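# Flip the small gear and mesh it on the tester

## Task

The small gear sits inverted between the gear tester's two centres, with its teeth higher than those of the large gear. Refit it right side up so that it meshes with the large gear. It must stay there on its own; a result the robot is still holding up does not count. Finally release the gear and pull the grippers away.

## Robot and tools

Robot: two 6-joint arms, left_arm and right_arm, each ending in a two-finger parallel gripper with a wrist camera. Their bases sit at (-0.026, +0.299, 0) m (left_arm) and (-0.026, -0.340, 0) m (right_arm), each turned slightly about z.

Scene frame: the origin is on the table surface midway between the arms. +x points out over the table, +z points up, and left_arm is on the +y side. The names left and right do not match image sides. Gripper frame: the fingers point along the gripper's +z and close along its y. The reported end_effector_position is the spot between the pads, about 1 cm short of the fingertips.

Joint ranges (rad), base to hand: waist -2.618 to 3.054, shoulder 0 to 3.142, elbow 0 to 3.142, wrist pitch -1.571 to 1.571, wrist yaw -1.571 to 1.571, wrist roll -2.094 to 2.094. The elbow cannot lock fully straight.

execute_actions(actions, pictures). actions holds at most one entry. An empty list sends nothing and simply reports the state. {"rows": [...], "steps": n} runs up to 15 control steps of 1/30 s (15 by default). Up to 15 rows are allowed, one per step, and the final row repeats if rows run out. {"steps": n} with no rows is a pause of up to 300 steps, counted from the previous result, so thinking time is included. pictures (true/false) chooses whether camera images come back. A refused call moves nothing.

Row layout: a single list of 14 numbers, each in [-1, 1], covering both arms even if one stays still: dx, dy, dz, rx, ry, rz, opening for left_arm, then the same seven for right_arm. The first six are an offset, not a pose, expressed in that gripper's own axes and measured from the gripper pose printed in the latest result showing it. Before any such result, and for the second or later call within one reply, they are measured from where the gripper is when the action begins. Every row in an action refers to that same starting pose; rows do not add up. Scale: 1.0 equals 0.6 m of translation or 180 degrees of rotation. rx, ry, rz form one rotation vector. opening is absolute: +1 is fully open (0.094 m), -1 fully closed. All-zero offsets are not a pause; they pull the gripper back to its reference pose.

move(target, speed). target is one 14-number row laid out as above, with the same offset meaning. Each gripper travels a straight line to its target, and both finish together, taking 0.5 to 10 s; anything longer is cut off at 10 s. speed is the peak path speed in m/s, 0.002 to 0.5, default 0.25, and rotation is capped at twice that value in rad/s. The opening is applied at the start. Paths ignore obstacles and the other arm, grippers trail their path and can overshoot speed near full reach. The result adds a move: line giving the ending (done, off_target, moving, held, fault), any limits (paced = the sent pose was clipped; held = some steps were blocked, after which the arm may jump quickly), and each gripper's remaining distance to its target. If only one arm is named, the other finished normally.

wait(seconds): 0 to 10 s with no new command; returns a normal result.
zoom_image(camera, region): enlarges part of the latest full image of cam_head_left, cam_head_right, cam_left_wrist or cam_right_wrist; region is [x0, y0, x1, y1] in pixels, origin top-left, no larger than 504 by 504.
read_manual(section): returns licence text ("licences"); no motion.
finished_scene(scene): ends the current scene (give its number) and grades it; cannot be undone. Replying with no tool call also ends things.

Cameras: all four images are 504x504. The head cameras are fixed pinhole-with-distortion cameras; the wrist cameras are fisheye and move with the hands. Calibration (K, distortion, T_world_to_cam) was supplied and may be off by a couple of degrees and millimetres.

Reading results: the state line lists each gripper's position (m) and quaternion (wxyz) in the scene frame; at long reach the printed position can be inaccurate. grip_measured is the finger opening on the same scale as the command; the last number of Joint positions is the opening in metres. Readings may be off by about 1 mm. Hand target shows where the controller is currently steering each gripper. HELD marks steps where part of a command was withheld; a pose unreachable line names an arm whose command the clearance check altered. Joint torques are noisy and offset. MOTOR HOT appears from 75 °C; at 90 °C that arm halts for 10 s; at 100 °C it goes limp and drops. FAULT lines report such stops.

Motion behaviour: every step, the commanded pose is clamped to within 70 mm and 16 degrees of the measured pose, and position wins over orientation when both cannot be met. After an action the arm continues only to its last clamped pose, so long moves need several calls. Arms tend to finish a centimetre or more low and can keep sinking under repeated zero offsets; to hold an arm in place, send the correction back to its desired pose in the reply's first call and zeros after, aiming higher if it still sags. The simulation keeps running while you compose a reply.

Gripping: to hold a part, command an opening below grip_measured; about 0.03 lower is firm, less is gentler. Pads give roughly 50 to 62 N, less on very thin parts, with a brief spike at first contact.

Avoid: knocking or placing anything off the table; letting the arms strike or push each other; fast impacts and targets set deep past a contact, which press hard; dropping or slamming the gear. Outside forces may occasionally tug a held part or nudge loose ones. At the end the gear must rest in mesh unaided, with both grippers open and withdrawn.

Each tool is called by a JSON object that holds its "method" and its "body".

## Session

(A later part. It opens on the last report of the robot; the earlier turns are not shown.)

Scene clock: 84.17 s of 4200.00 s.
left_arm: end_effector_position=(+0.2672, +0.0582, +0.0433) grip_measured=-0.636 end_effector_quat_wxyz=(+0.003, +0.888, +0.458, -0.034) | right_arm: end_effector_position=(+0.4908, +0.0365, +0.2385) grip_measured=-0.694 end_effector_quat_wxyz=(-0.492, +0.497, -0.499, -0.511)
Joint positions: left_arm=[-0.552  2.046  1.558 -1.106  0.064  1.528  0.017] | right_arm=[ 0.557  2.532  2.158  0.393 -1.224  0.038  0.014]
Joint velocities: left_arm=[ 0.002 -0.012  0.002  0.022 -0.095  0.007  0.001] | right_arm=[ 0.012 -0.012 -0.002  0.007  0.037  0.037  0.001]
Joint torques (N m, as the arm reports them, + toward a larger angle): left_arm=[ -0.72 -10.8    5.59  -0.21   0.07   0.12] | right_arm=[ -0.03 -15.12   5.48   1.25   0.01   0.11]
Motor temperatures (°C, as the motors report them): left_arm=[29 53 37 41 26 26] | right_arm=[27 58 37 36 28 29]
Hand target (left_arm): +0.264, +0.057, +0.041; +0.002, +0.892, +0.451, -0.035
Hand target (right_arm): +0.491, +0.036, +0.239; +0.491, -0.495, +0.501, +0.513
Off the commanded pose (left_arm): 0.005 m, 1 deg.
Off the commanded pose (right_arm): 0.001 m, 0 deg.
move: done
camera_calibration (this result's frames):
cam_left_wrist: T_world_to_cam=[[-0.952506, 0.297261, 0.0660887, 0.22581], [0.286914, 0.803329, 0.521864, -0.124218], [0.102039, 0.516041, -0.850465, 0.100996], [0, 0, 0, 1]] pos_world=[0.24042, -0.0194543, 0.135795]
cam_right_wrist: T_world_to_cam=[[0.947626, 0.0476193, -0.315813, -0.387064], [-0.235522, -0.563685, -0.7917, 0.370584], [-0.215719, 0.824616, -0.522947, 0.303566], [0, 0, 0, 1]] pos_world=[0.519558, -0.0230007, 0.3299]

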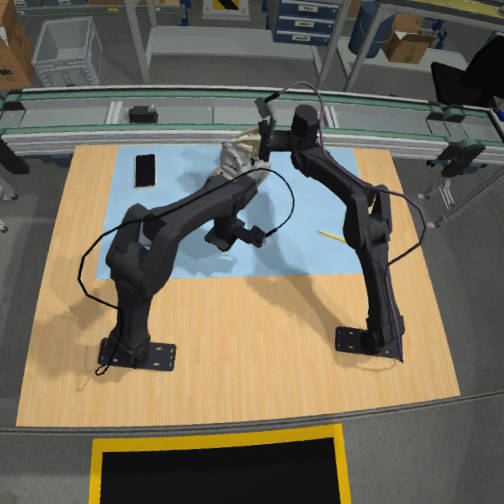

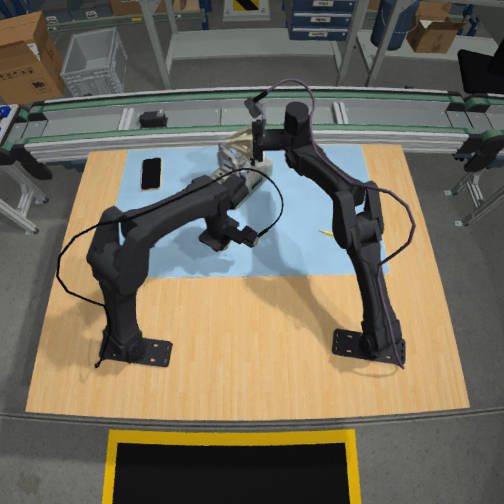

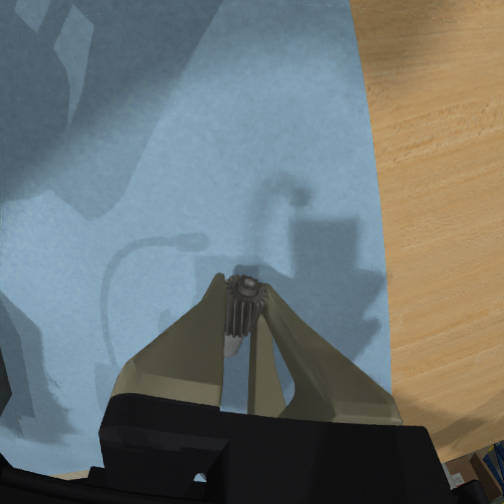

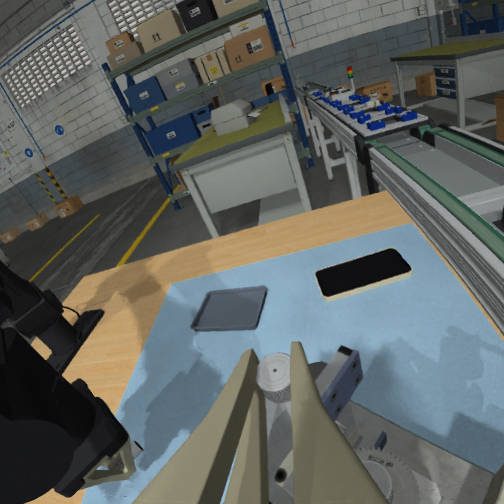

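{"method": "move", "body": {"target": [0,0,0.047,0,0,0,-0.67,-0.008,0,0,0,0,0,-0.72], "speed": 0.04}}

{"method": "execute_actions", "body": {"actions": [{"rows":[[0,0,0,0,0,0,-0.3,-0.008,0,0,0,0,0,-0.72]],"steps":10}], "pictures": false}}

{"method": "move", "body": {"target": [0.016,0,-0.075,0,0,0,-0.3,-0.008,0,0,0,0,0,-0.72], "speed": 0.15}}

{"method": "move", "body": {"target": [0,0,-0.01,0,0,-0.995,-0.3,-0.008,0,0,0,0,0,-0.72], "speed": 0.5}}

Scene clock: 95.80 s of 4200.00 s.
left_arm: end_effector_position=(+0.2677, +0.0579, +0.0174) grip_measured=-0.636 end_effector_quat_wxyz=(+0.003, +0.888, +0.458, -0.034) | right_arm: end_effector_position=(+0.4908, +0.0365, +0.2370) grip_measured=-0.694 end_effector_quat_wxyz=(-0.492, +0.499, -0.500, -0.509)
Joint positions: left_arm=[-0.552  2.076  1.496 -1.013  0.064  1.529  0.017] | right_arm=[ 0.557  2.532  2.158  0.381 -1.224  0.025  0.014]
Joint velocities: left_arm=[ 0.017  0.002  0.007  0.066  0.022 -0.066  0.   ] | right_arm=[ 0.012  0.002 -0.032 -0.051 -0.022 -0.081  0.001]
Joint torques (N m, as the arm reports them, + toward a larger angle): left_arm=[ -0.56 -10.66   5.71  -0.17   0.05  -0.08] | right_arm=[ -0.04 -15.43   6.3    1.19   0.01   0.16]
Motor temperatures (°C, as the motors report them): left_arm=[29 52 37 39 26 26] | right_arm=[27 56 37 35 28 29]
Hand target (left_arm): +0.266, +0.058, +0.015; +0.003, +0.888, +0.458, -0.034
Hand target (right_arm): +0.491, +0.036, +0.243; +0.492, -0.497, +0.499, +0.511
Off the commanded pose (left_arm): 0.003 m, 0 deg.
Off the commanded pose (right_arm): 0.006 m, 0 deg.
After step 90, 7.53 s passed at rest.
move: done
camera_calibration (this result's frames):
cam_left_wrist: T_world_to_cam=[[-0.952228, 0.298399, 0.0649602, 0.227944], [0.287339, 0.803402, 0.521518, -0.110639], [0.103431, 0.51527, -0.850764, 0.0787496], [0, 0, 0, 1]] pos_world=[0.2407, -0.0197078, 0.10989]
cam_right_wrist: T_world_to_cam=[[0.948232, 0.0463077, -0.314185, -0.388205], [-0.23404, -0.566828, -0.789893, 0.368325], [-0.214667, 0.822534, -0.526646, 0.30319], [0, 0, 0, 1]] pos_world=[0.519396, -0.0226307, 0.328643]

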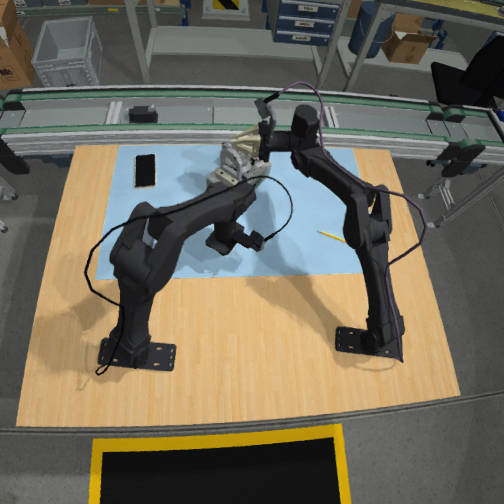

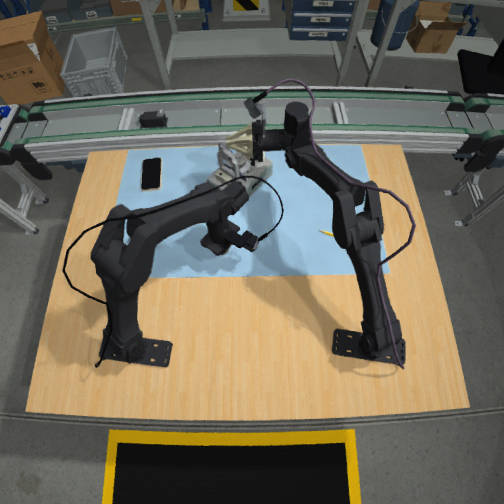

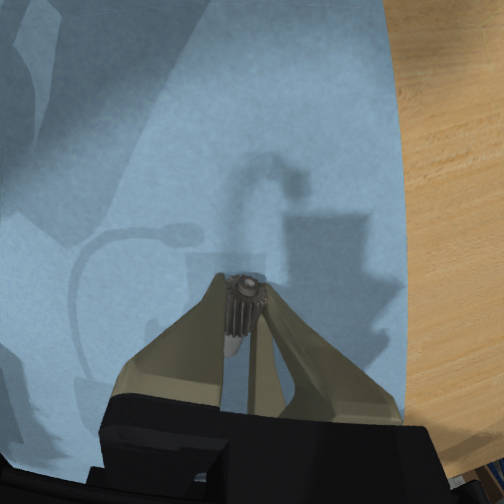

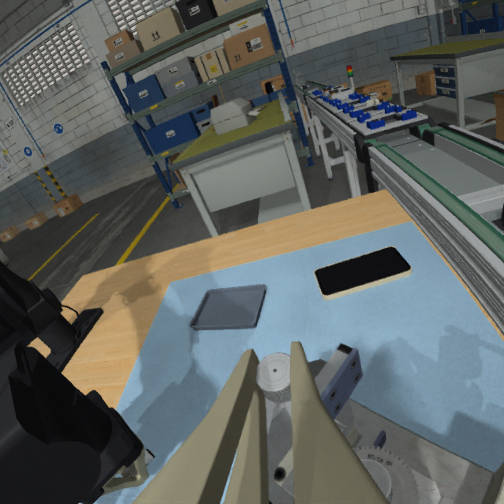

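Scene clock: 96.13 s of 4200.00 s.
left_arm: end_effector_position=(+0.2677, +0.0579, +0.0174) grip_measured=-0.302 end_effector_quat_wxyz=(+0.003, +0.888, +0.458, -0.034) | right_arm: end_effector_position=(+0.4908, +0.0365, +0.2362) grip_measured=-0.694 end_effector_quat_wxyz=(-0.492, +0.500, -0.500, -0.508)
Joint positions: left_arm=[-0.552  2.076  1.496 -1.013  0.064  1.529  0.033] | right_arm=[ 0.557  2.532  2.158  0.376 -1.224  0.018  0.014]
Joint velocities: left_arm=[-0.007 -0.002 -0.022  0.022  0.037  0.037  0.   ] | right_arm=[-0.017 -0.007 -0.012 -0.051 -0.051  0.037 -0.   ]
Joint torques (N m, as the arm reports them, + toward a larger angle): left_arm=[  0.18 -10.49   6.38  -0.22   0.06   0.  ] | right_arm=[ -0.04 -15.4    6.3    1.16   0.     0.11]
Motor temperatures (°C, as the motors report them): left_arm=[29 52 37 39 26 26] | right_arm=[27 56 37 35 28 29]
Hand target (left_arm): +0.268, +0.058, +0.017; +0.003, +0.888, +0.458, -0.034
Hand target (right_arm): +0.491, +0.036, +0.242; +0.492, -0.499, +0.500, +0.509
Off the commanded pose (left_arm): 0.000 m, 0 deg.
Off the commanded pose (right_arm): 0.006 m, 0 deg.
Steps of this call (steps 1 to 10: all 10 steps of this action). Readings (end_effector_position):
1: left_arm (+0.2677, +0.0579, +0.0174) | right_arm (+0.4908, +0.0365, +0.2368)
2: left_arm (+0.2677, +0.0579, +0.0174) | right_arm (+0.4908, +0.0365, +0.2366)
4: left_arm (+0.2677, +0.0579, +0.0174) | right_arm (+0.4908, +0.0365, +0.2363)
8: left_arm (+0.2677, +0.0579, +0.0174) | right_arm (+0.4908, +0.0365, +0.2362)
10: the state above

Scene clock: 97.37 s of 4200.00 s.
left_arm: end_effector_position=(+0.2703, +0.0680, +0.0500) grip_measured=-0.302 end_effector_quat_wxyz=(-0.008, +0.888, +0.459, -0.040) | right_arm: end_effector_position=(+0.4908, +0.0365, +0.2360) grip_measured=-0.694 end_effector_quat_wxyz=(-0.492, +0.501, -0.499, -0.507)
Joint positions: left_arm=[-0.526  2.052  1.592 -1.161  0.064  1.553  0.033] | right_arm=[ 0.557  2.532  2.158  0.374 -1.224  0.013  0.014]
Joint velocities: left_arm=[ 0.002 -0.012 -0.007 -0.022 -0.007  0.022  0.001] | right_arm=[-0.012 -0.007 -0.012 -0.022  0.007  0.051 -0.002]
Joint torques (N m, as the arm reports them, + toward a larger angle): left_arm=[  0.39 -11.58   8.71  -0.41  -0.01   0.04] | right_arm=[ -0.04 -15.42   6.28   1.13   0.     0.07]
Motor temperatures (°C, as the motors report them): left_arm=[29 52 37 39 26 26] | right_arm=[27 56 37 35 28 29]
Hand target (left_arm): +0.276, +0.067, +0.062; +0.004, +0.888, +0.458, -0.033
Hand target (right_arm): +0.491, +0.036, +0.241; +0.492, -0.499, +0.500, +0.508
Off the commanded pose (left_arm): 0.013 m, 2 deg.
Off the commanded pose (right_arm): 0.005 m, 0 deg.
move: off_target (left_arm)
camera_calibration (this result's frames):
cam_left_wrist: T_world_to_cam=[[-0.951035, 0.29571, 0.0899355, 0.223929], [0.297344, 0.795892, 0.527393, -0.138992], [0.0843762, 0.528311, -0.844848, 0.104931], [0, 0, 0, 1]] pos_world=[0.245439, -0.011031, 0.141815]
cam_right_wrist: T_world_to_cam=[[0.949807, 0.0455511, -0.309503, -0.390355], [-0.230061, -0.568707, -0.789711, 0.365648], [-0.211989, 0.821278, -0.529683, 0.302138], [0, 0, 0, 1]] pos_world=[0.518933, -0.0224116, 0.327977]

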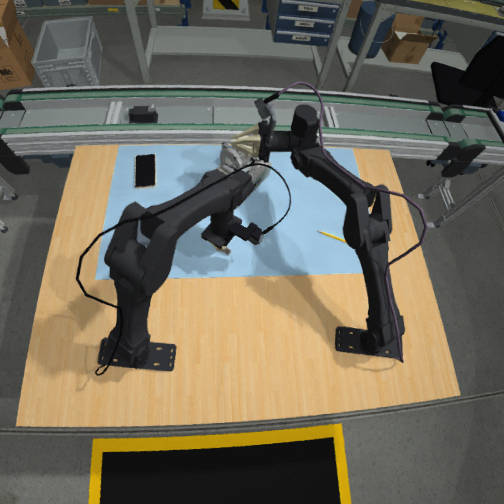

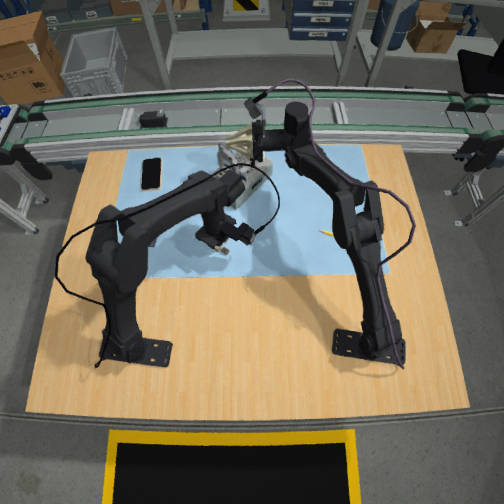

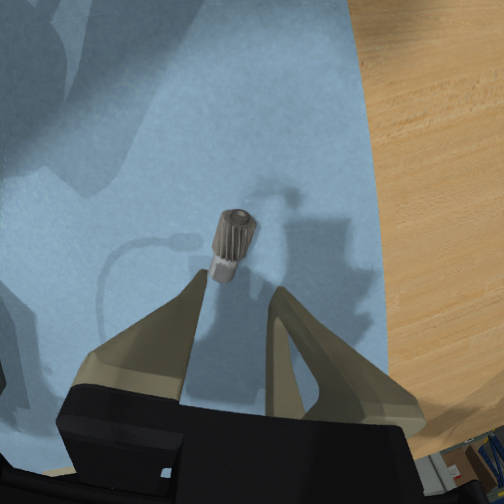

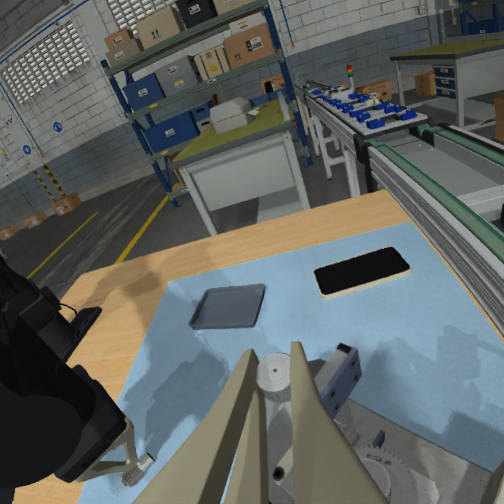

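Scene clock: 101.23 s of 4200.00 s.
left_arm: end_effector_position=(+0.2689, +0.0685, +0.0501) grip_measured=-0.302 end_effector_quat_wxyz=(-0.042, -0.448, +0.893, +0.010) | right_arm: end_effector_position=(+0.4908, +0.0365, +0.2360) grip_measured=-0.694 end_effector_quat_wxyz=(-0.493, +0.501, -0.499, -0.507)
Joint positions: left_arm=[-0.526  2.052  1.592 -1.167  0.066 -1.563  0.033] | right_arm=[ 0.557  2.532  2.158  0.374 -1.224  0.01   0.014]
Joint velocities: left_arm=[-0.002 -0.002 -0.002  0.051  0.022 -0.007 -0.   ] | right_arm=[ 0.017  0.007 -0.007  0.037 -0.007  0.022 -0.001]
Joint torques (N m, as the arm reports them, + toward a larger angle): left_arm=[ -0.15 -11.07   8.02  -0.49  -0.02  -0.11] | right_arm=[ -0.04 -15.42   6.26   1.13   0.     0.05]
Motor temperatures (°C, as the motors report them): left_arm=[29 52 37 39 26 26] | right_arm=[27 56 37 35 28 29]
Hand target (left_arm): +0.271, +0.068, +0.056; -0.040, -0.452, +0.891, +0.008
Hand target (right_arm): +0.491, +0.036, +0.241; +0.493, -0.500, +0.499, +0.507
Off the commanded pose (left_arm): 0.006 m, 1 deg.
Off the commanded pose (right_arm): 0.005 m, 0 deg.
move: done
camera_calibration (this result's frames):
cam_left_wrist: T_world_to_cam=[[0.946485, -0.318654, -0.0512436, -0.238656], [-0.22517, -0.765702, 0.602493, 0.104681], [-0.231224, -0.558712, -0.796477, 0.261775], [0, 0, 0, 1]] pos_world=[0.309984, 0.150362, 0.133199]
cam_right_wrist: T_world_to_cam=[[0.950637, 0.0455249, -0.306947, -0.391381], [-0.227931, -0.568776, -0.790279, 0.3647], [-0.210561, 0.821232, -0.530323, 0.301563], [0, 0, 0, 1]] pos_world=[0.518685, -0.0224037, 0.328008]

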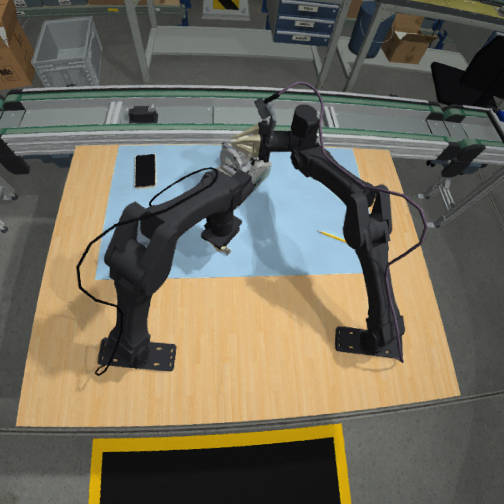

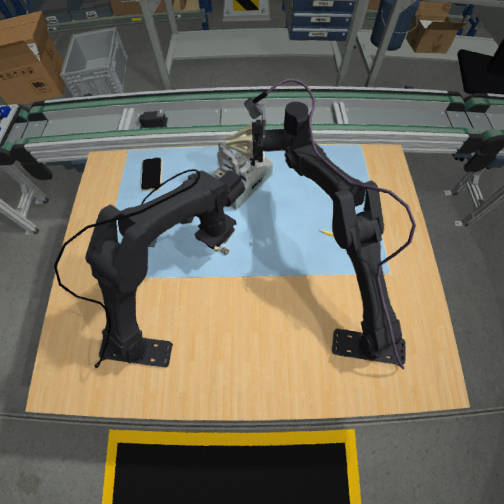

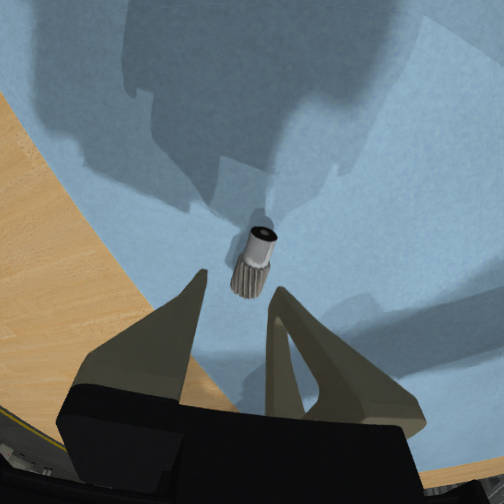

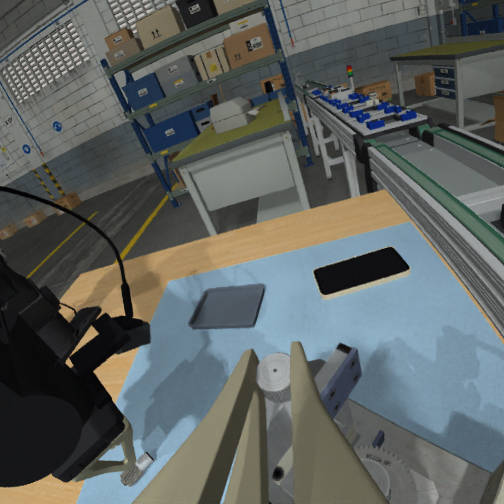

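{"method": "move", "body": {"target": [0.008,-0.007,0.059,0,0,0,-0.3,-0.008,0,0,0,0,0,-0.72], "speed": 0.05}}

{"method": "execute_actions", "body": {"actions": [{"rows":[[0,0,0,0,0,0,-0.5,-0.008,0,0,0,0,0,-0.72],[0,0,0,0,0,0,-0.55,-0.008,0,0,0,0,0,-0.72],[0,0,0,0,0,0,-0.6,-0.008,0,0,0,0,0,-0.72],[0,0,0,0,0,0,-0.67,-0.008,0,0,0,0,0,-0.72]],"steps":15}]}}

Scene clock: 109.17 s of 4200.00 s.
left_arm: end_effector_position=(+0.2707, +0.0623, +0.0182) grip_measured=-0.302 end_effector_quat_wxyz=(-0.040, -0.448, +0.893, +0.006) | right_arm: end_effector_position=(+0.4908, +0.0365, +0.2360) grip_measured=-0.694 end_effector_quat_wxyz=(-0.494, +0.502, -0.498, -0.506)
Joint positions: left_arm=[-0.536  2.095  1.528 -1.049  0.066 -1.574  0.033] | right_arm=[ 0.557  2.532  2.158  0.374 -1.224  0.009  0.014]
Joint velocities: left_arm=[-0.007  0.002 -0.022 -0.007 -0.022 -0.022  0.   ] | right_arm=[ 0.002 -0.007  0.002  0.066 -0.022 -0.022 -0.   ]
Joint torques (N m, as the arm reports them, + toward a larger angle): left_arm=[ -0.82 -10.74   5.3   -0.26   0.07  -0.03] | right_arm=[ -0.04 -15.43   6.26   1.13   0.     0.03]
Motor temperatures (°C, as the motors report them): left_arm=[29 52 37 38 26 26] | right_arm=[27 56 37 34 28 29]
Hand target (left_arm): +0.266, +0.062, +0.015; -0.042, -0.448, +0.893, +0.010
Hand target (right_arm): +0.491, +0.036, +0.241; +0.493, -0.501, +0.499, +0.507
Off the commanded pose (left_arm): 0.005 m, 1 deg.
Off the commanded pose (right_arm): 0.005 m, 0 deg.
After step 90, 3.80 s passed at rest.
move: done
camera_calibration (this result's frames):
cam_left_wrist: T_world_to_cam=[[0.947076, -0.318204, -0.0423462, -0.244315], [-0.229264, -0.762822, 0.604599, 0.120467], [-0.224688, -0.562893, -0.795403, 0.231791], [0, 0, 0, 1]] pos_world=[0.311084, 0.144627, 0.101187]
cam_right_wrist: T_world_to_cam=[[0.951221, 0.0455347, -0.305132, -0.392096], [-0.226424, -0.568751, -0.79073, 0.364065], [-0.20955, 0.821248, -0.530698, 0.301155], [0, 0, 0, 1]] pos_world=[0.51851, -0.0224065, 0.328059]

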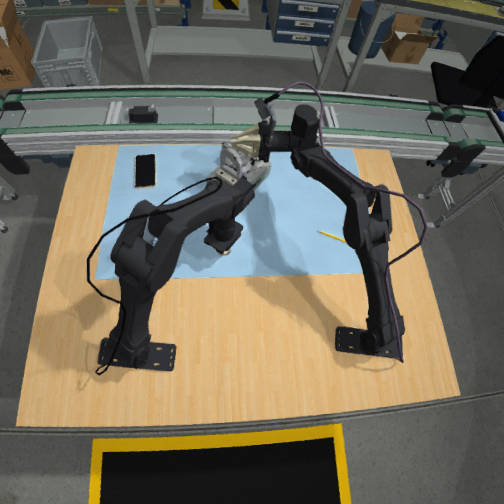

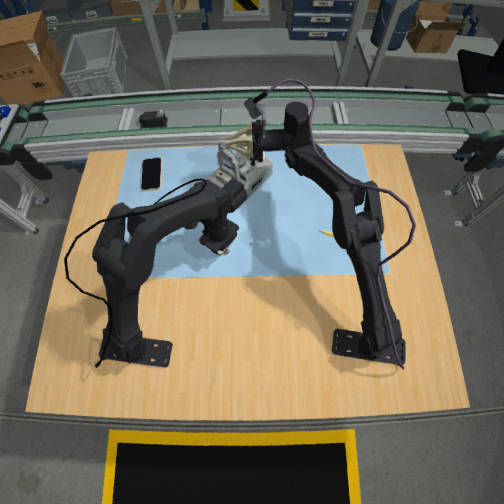

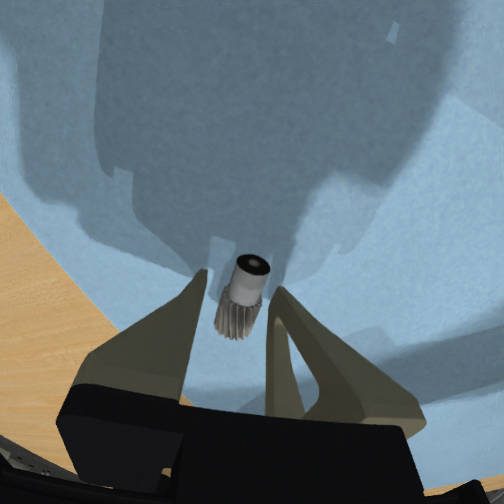

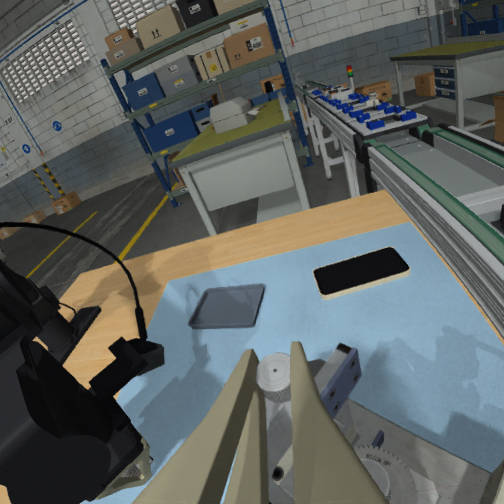

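Scene clock: 109.67 s of 4200.00 s.
left_arm: end_effector_position=(+0.2708, +0.0623, +0.0182) grip_measured=-0.642 end_effector_quat_wxyz=(-0.040, -0.448, +0.893, +0.006) | right_arm: end_effector_position=(+0.4908, +0.0365, +0.2359) grip_measured=-0.694 end_effector_quat_wxyz=(-0.494, +0.502, -0.498, -0.506)
Joint positions: left_arm=[-0.536  2.095  1.528 -1.048  0.066 -1.574  0.017] | right_arm=[ 0.557  2.532  2.158  0.373 -1.224  0.008  0.014]
Joint velocities: left_arm=[-0.007  0.012 -0.022 -0.007 -0.007 -0.037  0.001] | right_arm=[ 0.012 -0.007  0.002 -0.095  0.037 -0.051 -0.001]
Joint torques (N m, as the arm reports them, + toward a larger angle): left_arm=[ -0.11 -10.62   6.2   -0.29   0.06   0.  ] | right_arm=[ -0.03 -15.42   6.26   1.13   0.     0.02]
Motor temperatures (°C, as the motors report them): left_arm=[29 52 37 38 26 26] | right_arm=[27 56 37 34 28 29]
Hand target (left_arm): +0.271, +0.062, +0.018; -0.040, -0.448, +0.893, +0.006
Hand target (right_arm): +0.491, +0.036, +0.241; +0.494, -0.502, +0.498, +0.506
Off the commanded pose (left_arm): 0.000 m, 0 deg.
Off the commanded pose (right_arm): 0.005 m, 0 deg.
Steps of this call (steps 1 to 15: all 15 steps of this action). Readings (end_effector_position):
1: left_arm (+0.2707, +0.0623, +0.0182) | right_arm (+0.4908, +0.0365, +0.2359)
2: left_arm (+0.2707, +0.0623, +0.0182) | right_arm (+0.4908, +0.0365, +0.2359)
4: left_arm (+0.2708, +0.0623, +0.0182) | right_arm (+0.4908, +0.0365, +0.2359)
8: left_arm (+0.2708, +0.0623, +0.0182) | right_arm (+0.4908, +0.0365, +0.2359)
15: the state above
camera_calibration (this result's frames):
cam_left_wrist: T_world_to_cam=[[0.947089, -0.318213, -0.0419847, -0.244414], [-0.229448, -0.762683, 0.604704, 0.120483], [-0.224446, -0.563076, -0.795343, 0.231717], [0, 0, 0, 1]] pos_world=[0.311135, 0.144589, 0.101176]
cam_right_wrist: T_world_to_cam=[[0.951229, 0.0454953, -0.305114, -0.392117], [-0.226404, -0.568854, -0.790662, 0.364004], [-0.209537, 0.82118, -0.530809, 0.301151], [0, 0, 0, 1]] pos_world=[0.518507, -0.0223946, 0.328017]

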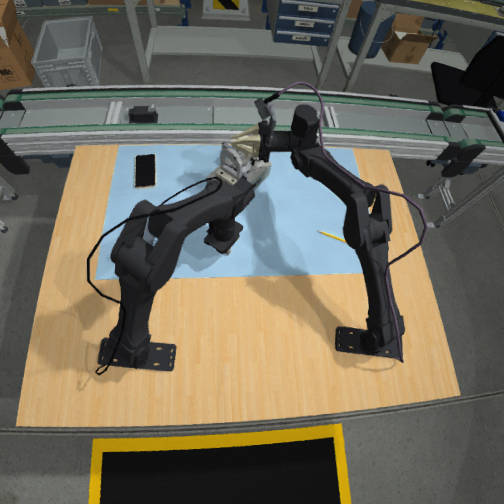

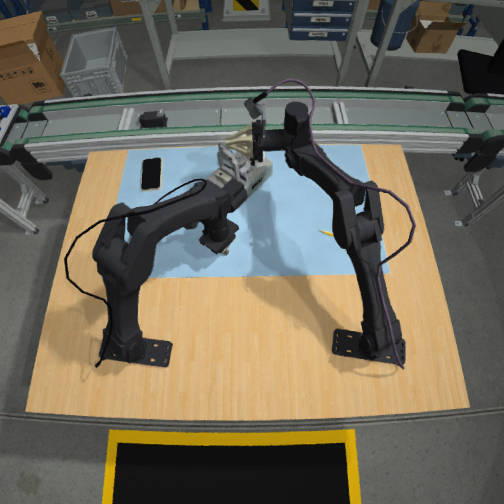

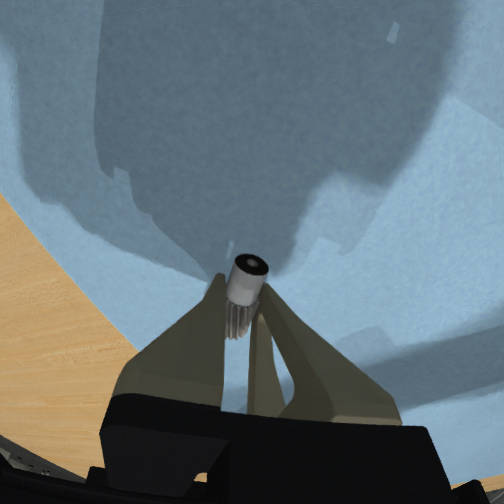

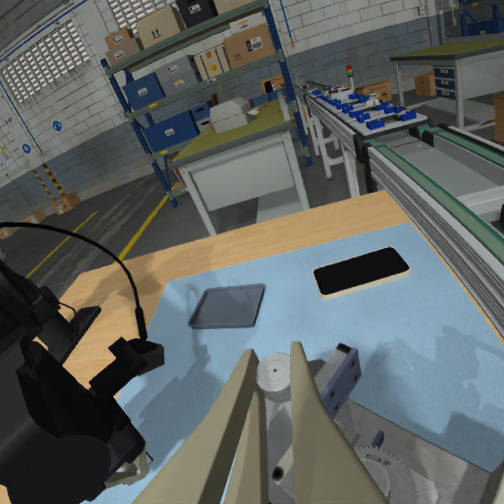

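{"method": "move", "body": {"target": [0,0,-0.2,0,0,0.53,-0.675,-0.008,0,0,0,0,0,-0.72], "speed": 0.4}}

{"method": "move", "body": {"target": [-0.173,0.205,-0.07,0.016,-0.54,0.016,-0.675,-0.008,0,0,0,0,0,-0.72], "speed": 0.4}}

Scene clock: 117.73 s of 4200.00 s.
left_arm: end_effector_position=(+0.2737, +0.0639, +0.1305) grip_measured=-0.642 end_effector_quat_wxyz=(-0.042, +0.359, +0.932, -0.023) | right_arm: end_effector_position=(+0.4908, +0.0365, +0.2359) grip_measured=-0.694 end_effector_quat_wxyz=(-0.494, +0.502, -0.498, -0.506)
Joint positions: left_arm=[-0.528  2.074  1.945 -1.51   0.066  0.099  0.017] | right_arm=[ 0.557  2.532  2.158  0.373 -1.224  0.007  0.014]
Joint velocities: left_arm=[-0.002 -0.007 -0.017 -0.037  0.022  0.007  0.   ] | right_arm=[ 0.007  0.007 -0.002 -0.066  0.007  0.007  0.   ]
Joint torques (N m, as the arm reports them, + toward a larger angle): left_arm=[  0.67 -10.74   9.49  -0.37   0.04   0.1 ] | right_arm=[ -0.03 -15.42   6.25   1.13   0.     0.03]
Motor temperatures (°C, as the motors report them): left_arm=[29 52 38 38 26 26] | right_arm=[27 56 37 34 28 29]
Hand target (left_arm): +0.279, +0.063, +0.138; -0.030, +0.359, +0.932, -0.025
Hand target (right_arm): +0.491, +0.036, +0.241; +0.494, -0.502, +0.498, +0.506
Off the commanded pose (left_arm): 0.010 m, 1 deg.
Off the commanded pose (right_arm): 0.005 m, 0 deg.
After step 90, 2.27 s passed at rest.
move: done
camera_calibration (this result's frames):
cam_left_wrist: T_world_to_cam=[[-0.400412, -0.913566, 0.071191, 0.15014], [-0.692383, 0.352527, 0.629548, 0.106681], [-0.60023, 0.202787, -0.773693, 0.373718], [0, 0, 0, 1]] pos_world=[0.358299, 0.0237692, 0.211293]
cam_right_wrist: T_world_to_cam=[[0.951461, 0.0454993, -0.304388, -0.392403], [-0.225801, -0.568844, -0.790842, 0.36375], [-0.209132, 0.821186, -0.530959, 0.300987], [0, 0, 0, 1]] pos_world=[0.518437, -0.0223958, 0.328038]

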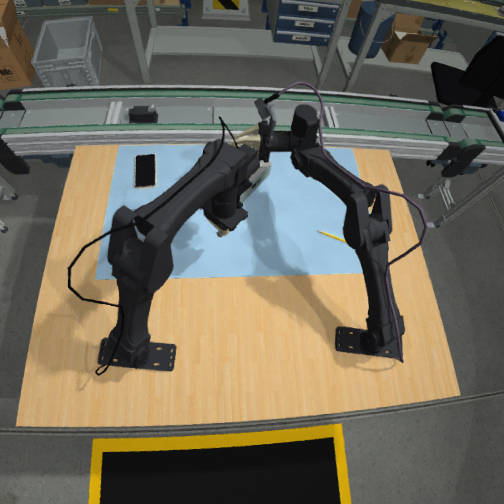

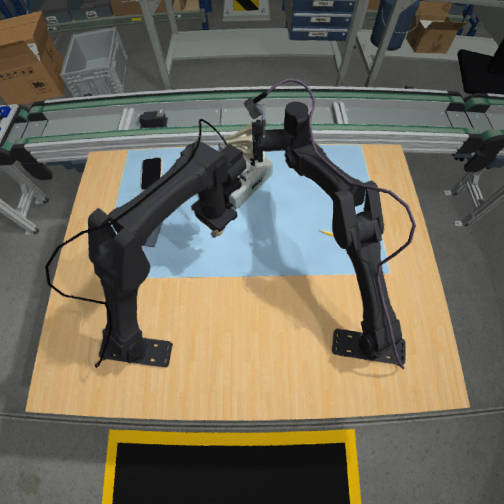

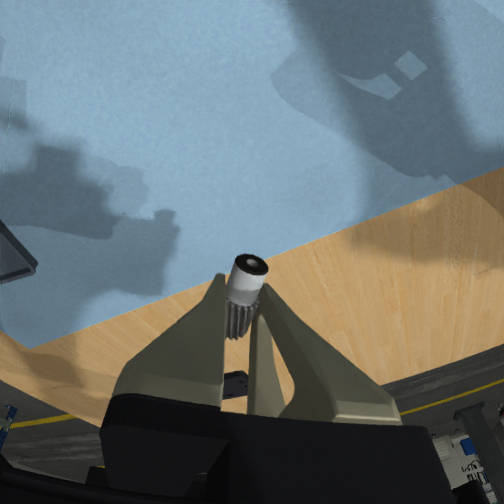

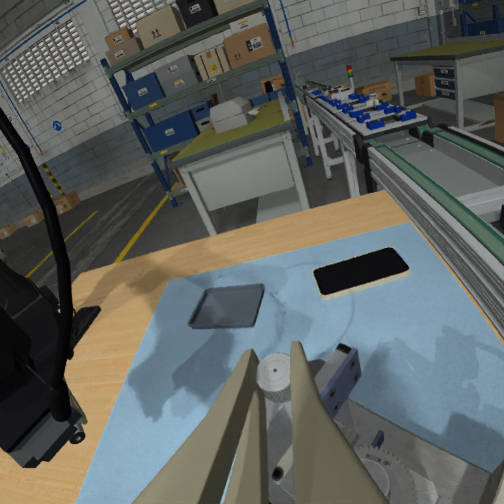

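Scene clock: 120.80 s of 4200.00 s.
left_arm: end_effector_position=(+0.4312, +0.0867, +0.1488) grip_measured=-0.642 end_effector_quat_wxyz=(+0.648, +0.247, +0.651, -0.309) | right_arm: end_effector_position=(+0.4908, +0.0365, +0.2359) grip_measured=-0.694 end_effector_quat_wxyz=(-0.494, +0.502, -0.498, -0.506)
Joint positions: left_arm=[-0.14   2.039  0.792  1.283  0.558 -0.102  0.017] | right_arm=[ 0.557  2.532  2.158  0.373 -1.224  0.007  0.014]
Joint velocities: left_arm=[ 0.012  0.007 -0.012  0.037  0.022 -0.022 -0.   ] | right_arm=[-0.012  0.012  0.012 -0.066 -0.051 -0.037  0.001]
Joint torques (N m, as the arm reports them, + toward a larger angle): left_arm=[-0.11 -9.19  7.23  1.47  0.08 -0.05] | right_arm=[ -0.03 -15.43   6.25   1.12   0.     0.02]
Motor temperatures (°C, as the motors report them): left_arm=[29 52 37 38 26 26] | right_arm=[27 56 37 34 28 29]
Hand target (left_arm): +0.434, +0.085, +0.159; +0.661, +0.250, +0.636, -0.310
Hand target (right_arm): +0.491, +0.036, +0.241; +0.494, -0.502, +0.498, +0.506
Off the commanded pose (left_arm): 0.010 m, 3 deg.
Off the commanded pose (right_arm): 0.005 m, 0 deg.
move: off_target (left_arm); limits=paced
camera_calibration (this result's frames):
cam_left_wrist: T_world_to_cam=[[-0.688286, -0.612253, 0.389112, 0.283468], [-0.599284, 0.177612, -0.780585, 0.381007], [0.408805, -0.770454, -0.489161, 0.0847238], [0, 0, 0, 1]] pos_world=[0.388803, 0.171159, 0.228551]
cam_right_wrist: T_world_to_cam=[[0.951693, 0.0455032, -0.303661, -0.392688], [-0.225197, -0.568834, -0.791021, 0.363495], [-0.208727, 0.821193, -0.531108, 0.300823], [0, 0, 0, 1]] pos_world=[0.518367, -0.0223969, 0.328058]

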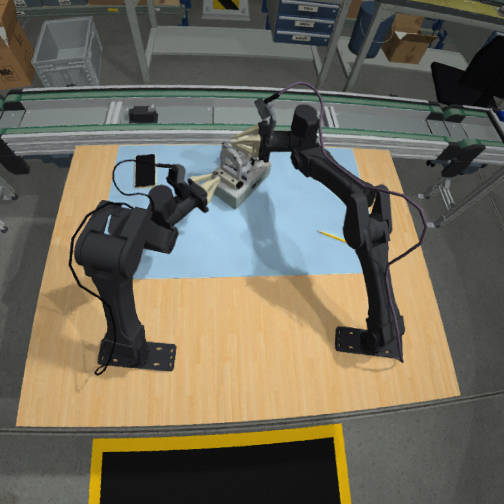

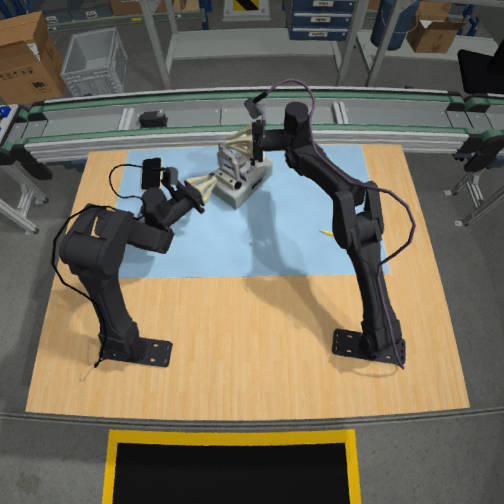

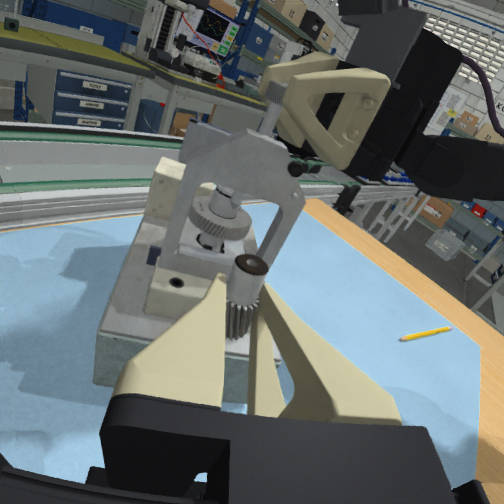

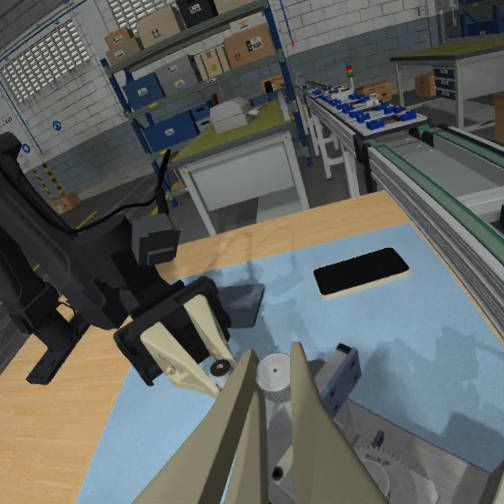

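{"method": "move", "body": {"target": [-0.018,0.009,0.073,-0.022,-0.015,0.03,-0.675,-0.008,0,0,0,0,0,-0.72], "speed": 0.08}}

{"method": "execute_actions", "body": {"actions": [{"rows":[[-0.016,0,0.012,0,-0.01,0,-0.675,-0.05,0,0,0,-0.01,-0.02,-0.72],[-0.016,0,0.014,0,-0.01,0,-0.675,-0.1,-0.005,0,0,-0.025,-0.04,-0.72],[-0.016,0,0.017,0,-0.01,0,-0.675,-0.15,-0.01,0,0,-0.035,-0.055,-0.72],[-0.016,0,0.02,0,-0.01,0,-0.675,-0.15,-0.01,0,0,-0.035,-0.055,-0.72],[-0.016,0,0.024,0,-0.01,0,-0.675,-0.15,-0.01,0,0,-0.035,-0.055,-0.72],[-0.016,0,0.028,0,-0.01,0,-0.675,-0.15,-0.01,0,0,-0.035,-0.055,-0.72],[-0.016,0,0.032,0,-0.01,0,-0.675,-0.15,-0.01,0,0,-0.035,-0.055,-0.72],[-0.016,0,0.036,0,-0.01,0,-0.675,-0.15,-0.01,0,0,-0.035,-0.055,-0.72]],"steps":15}]}}

Scene clock: 133.83 s of 4200.00 s.
left_arm: end_effector_position=(+0.4599, +0.0630, +0.1477) grip_measured=-0.642 end_effector_quat_wxyz=(+0.670, +0.247, +0.647, -0.268) | right_arm: end_effector_position=(+0.4908, +0.0365, +0.2359) grip_measured=-0.694 end_effector_quat_wxyz=(-0.494, +0.502, -0.498, -0.506)
Joint positions: left_arm=[-0.208  2.122  0.921  1.247  0.426 -0.035  0.017] | right_arm=[ 0.557  2.532  2.158  0.373 -1.224  0.006  0.014]
Joint velocities: left_arm=[ 0.027 -0.012 -0.002 -0.007  0.007  0.022 -0.   ] | right_arm=[-0.012 -0.017 -0.007  0.037  0.066  0.007 -0.   ]
Joint torques (N m, as the arm reports them, + toward a larger angle): left_arm=[ -0.53 -10.45   8.31   1.29  -0.14   0.06] | right_arm=[ -0.03 -15.43   6.26   1.13   0.     0.02]
Motor temperatures (°C, as the motors report them): left_arm=[29 50 38 40 26 26] | right_arm=[27 56 37 34 28 29]
Hand target (left_arm): +0.466, +0.060, +0.161; +0.685, +0.247, +0.633, -0.262
Hand target (right_arm): +0.491, +0.036, +0.241; +0.494, -0.502, +0.498, +0.506
Off the commanded pose (left_arm): 0.014 m, 2 deg.
Off the commanded pose (right_arm): 0.005 m, 0 deg.
After step 90, 8.83 s passed at rest.
move: off_target (left_arm)
camera_calibration (this result's frames):
cam_left_wrist: T_world_to_cam=[[-0.66634, -0.670696, 0.325819, 0.292066], [-0.566427, 0.171128, -0.806148, 0.390593], [0.484924, -0.721722, -0.49393, 0.0168192], [0, 0, 0, 1]] pos_world=[0.407702, 0.141185, 0.228023]
cam_right_wrist: T_world_to_cam=[[0.951809, 0.0455052, -0.303298, -0.392831], [-0.224895, -0.568829, -0.79111, 0.363368], [-0.208524, 0.821196, -0.531183, 0.300742], [0, 0, 0, 1]] pos_world=[0.518332, -0.0223975, 0.328068]

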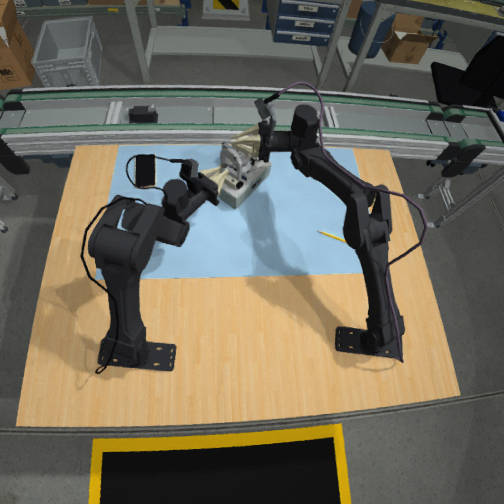

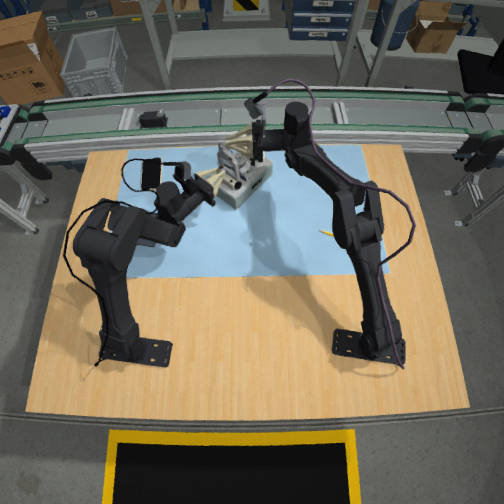

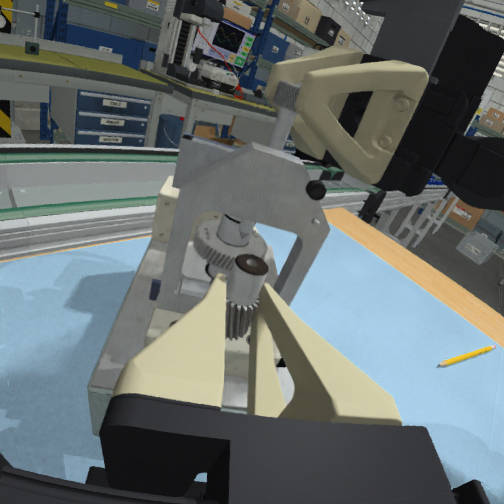

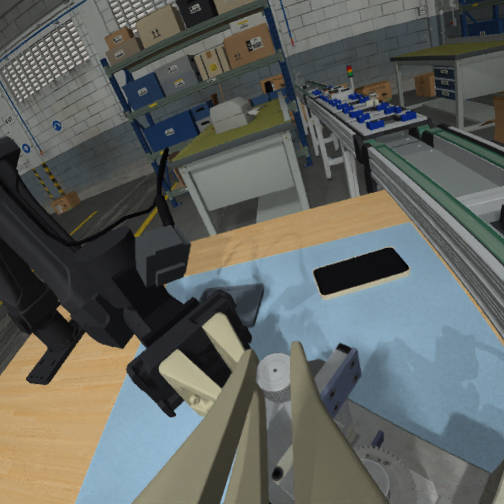

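Scene clock: 134.33 s of 4200.00 s.
left_arm: end_effector_position=(+0.4695, +0.0518, +0.1459) grip_measured=-0.642 end_effector_quat_wxyz=(+0.668, +0.246, +0.646, -0.274) | right_arm: end_effector_position=(+0.4904, +0.0364, +0.2599) grip_measured=-0.694 end_effector_quat_wxyz=(-0.489, +0.505, -0.480, -0.525)
Joint positions: left_arm=[-0.225  2.16   0.983  1.224  0.418 -0.044  0.017] | right_arm=[ 0.553  2.569  2.274  0.394 -1.271  0.106  0.014]
Joint velocities: left_arm=[ 0.002 -0.007 -0.002 -0.095 -0.037 -0.066  0.   ] | right_arm=[ 0.007 -0.002  0.027 -0.022 -0.051  0.051 -0.001]
Joint torques (N m, as the arm reports them, + toward a larger angle): left_arm=[ -0.4  -10.82   8.66   1.25  -0.15  -0.01] | right_arm=[ -0.15 -18.75  10.45   1.93   0.56   0.23]
Motor temperatures (°C, as the motors report them): left_arm=[29 50 38 40 26 26] | right_arm=[27 56 37 34 28 29]
Hand target (left_arm): +0.475, +0.049, +0.158; +0.680, +0.243, +0.636, -0.272
Hand target (right_arm): +0.489, +0.032, +0.325; +0.561, -0.516, +0.426, +0.488
Off the commanded pose (left_arm): 0.014 m, 2 deg.
Off the commanded pose (right_arm): 0.066 m, 11 deg.
Steps of this call (steps 1 to 15: all 15 steps of this action). Readings (end_effector_position):
1: left_arm (+0.4599, +0.0630, +0.1473) | right_arm (+0.4908, +0.0365, +0.2361)
2: left_arm (+0.4600, +0.0630, +0.1467) | right_arm (+0.4909, +0.0364, +0.2387)
4: left_arm (+0.4610, +0.0622, +0.1450) | right_arm (+0.4907, +0.0364, +0.2464)
8: left_arm (+0.4663, +0.0567, +0.1442) | right_arm (+0.4906, +0.0364, +0.2597)
15: the state above
camera_calibration (this result's frames):
cam_left_wrist: T_world_to_cam=[[-0.670133, -0.662515, 0.334658, 0.291576], [-0.569441, 0.169697, -0.804326, 0.397776], [0.476087, -0.729573, -0.490982, 0.00737135], [0, 0, 0, 1]] pos_world=[0.418395, 0.13105, 0.225983]
cam_right_wrist: T_world_to_cam=[[0.947089, 0.0963995, -0.306151, -0.383951], [-0.204231, -0.554841, -0.8065, 0.375586], [-0.247611, 0.826353, -0.505796, 0.325859], [0, 0, 0, 1]] pos_world=[0.521029, -0.023872, 0.350181]

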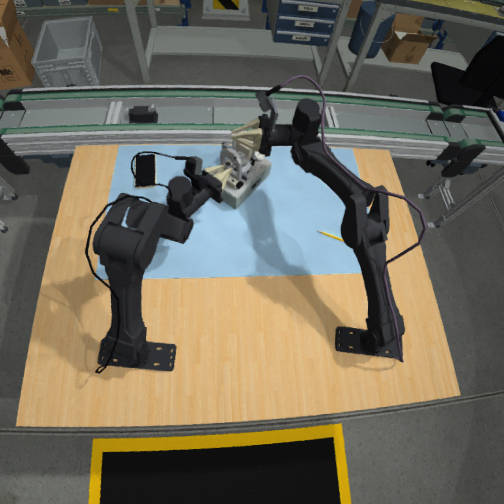

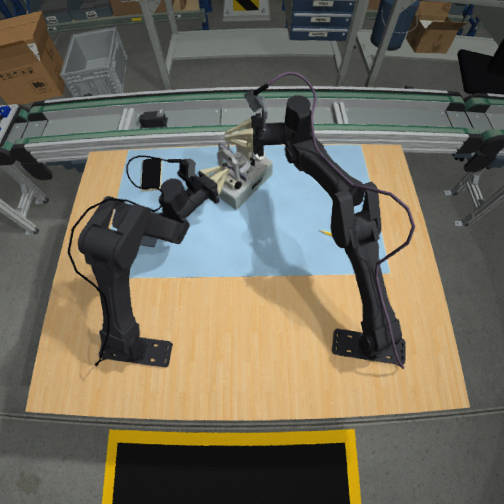

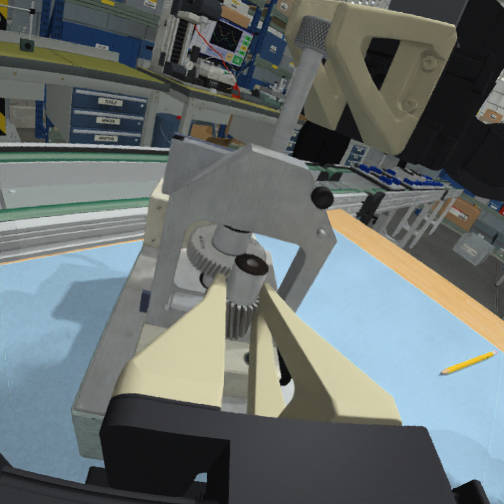

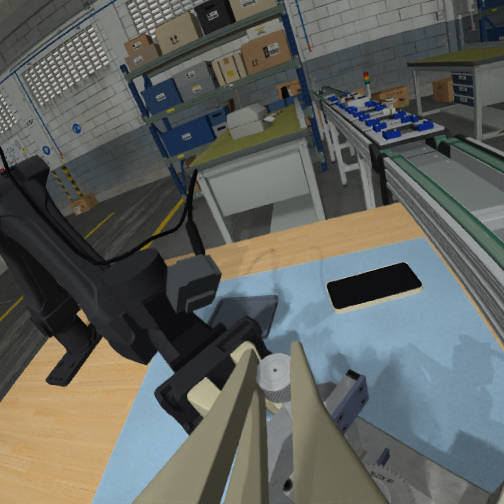

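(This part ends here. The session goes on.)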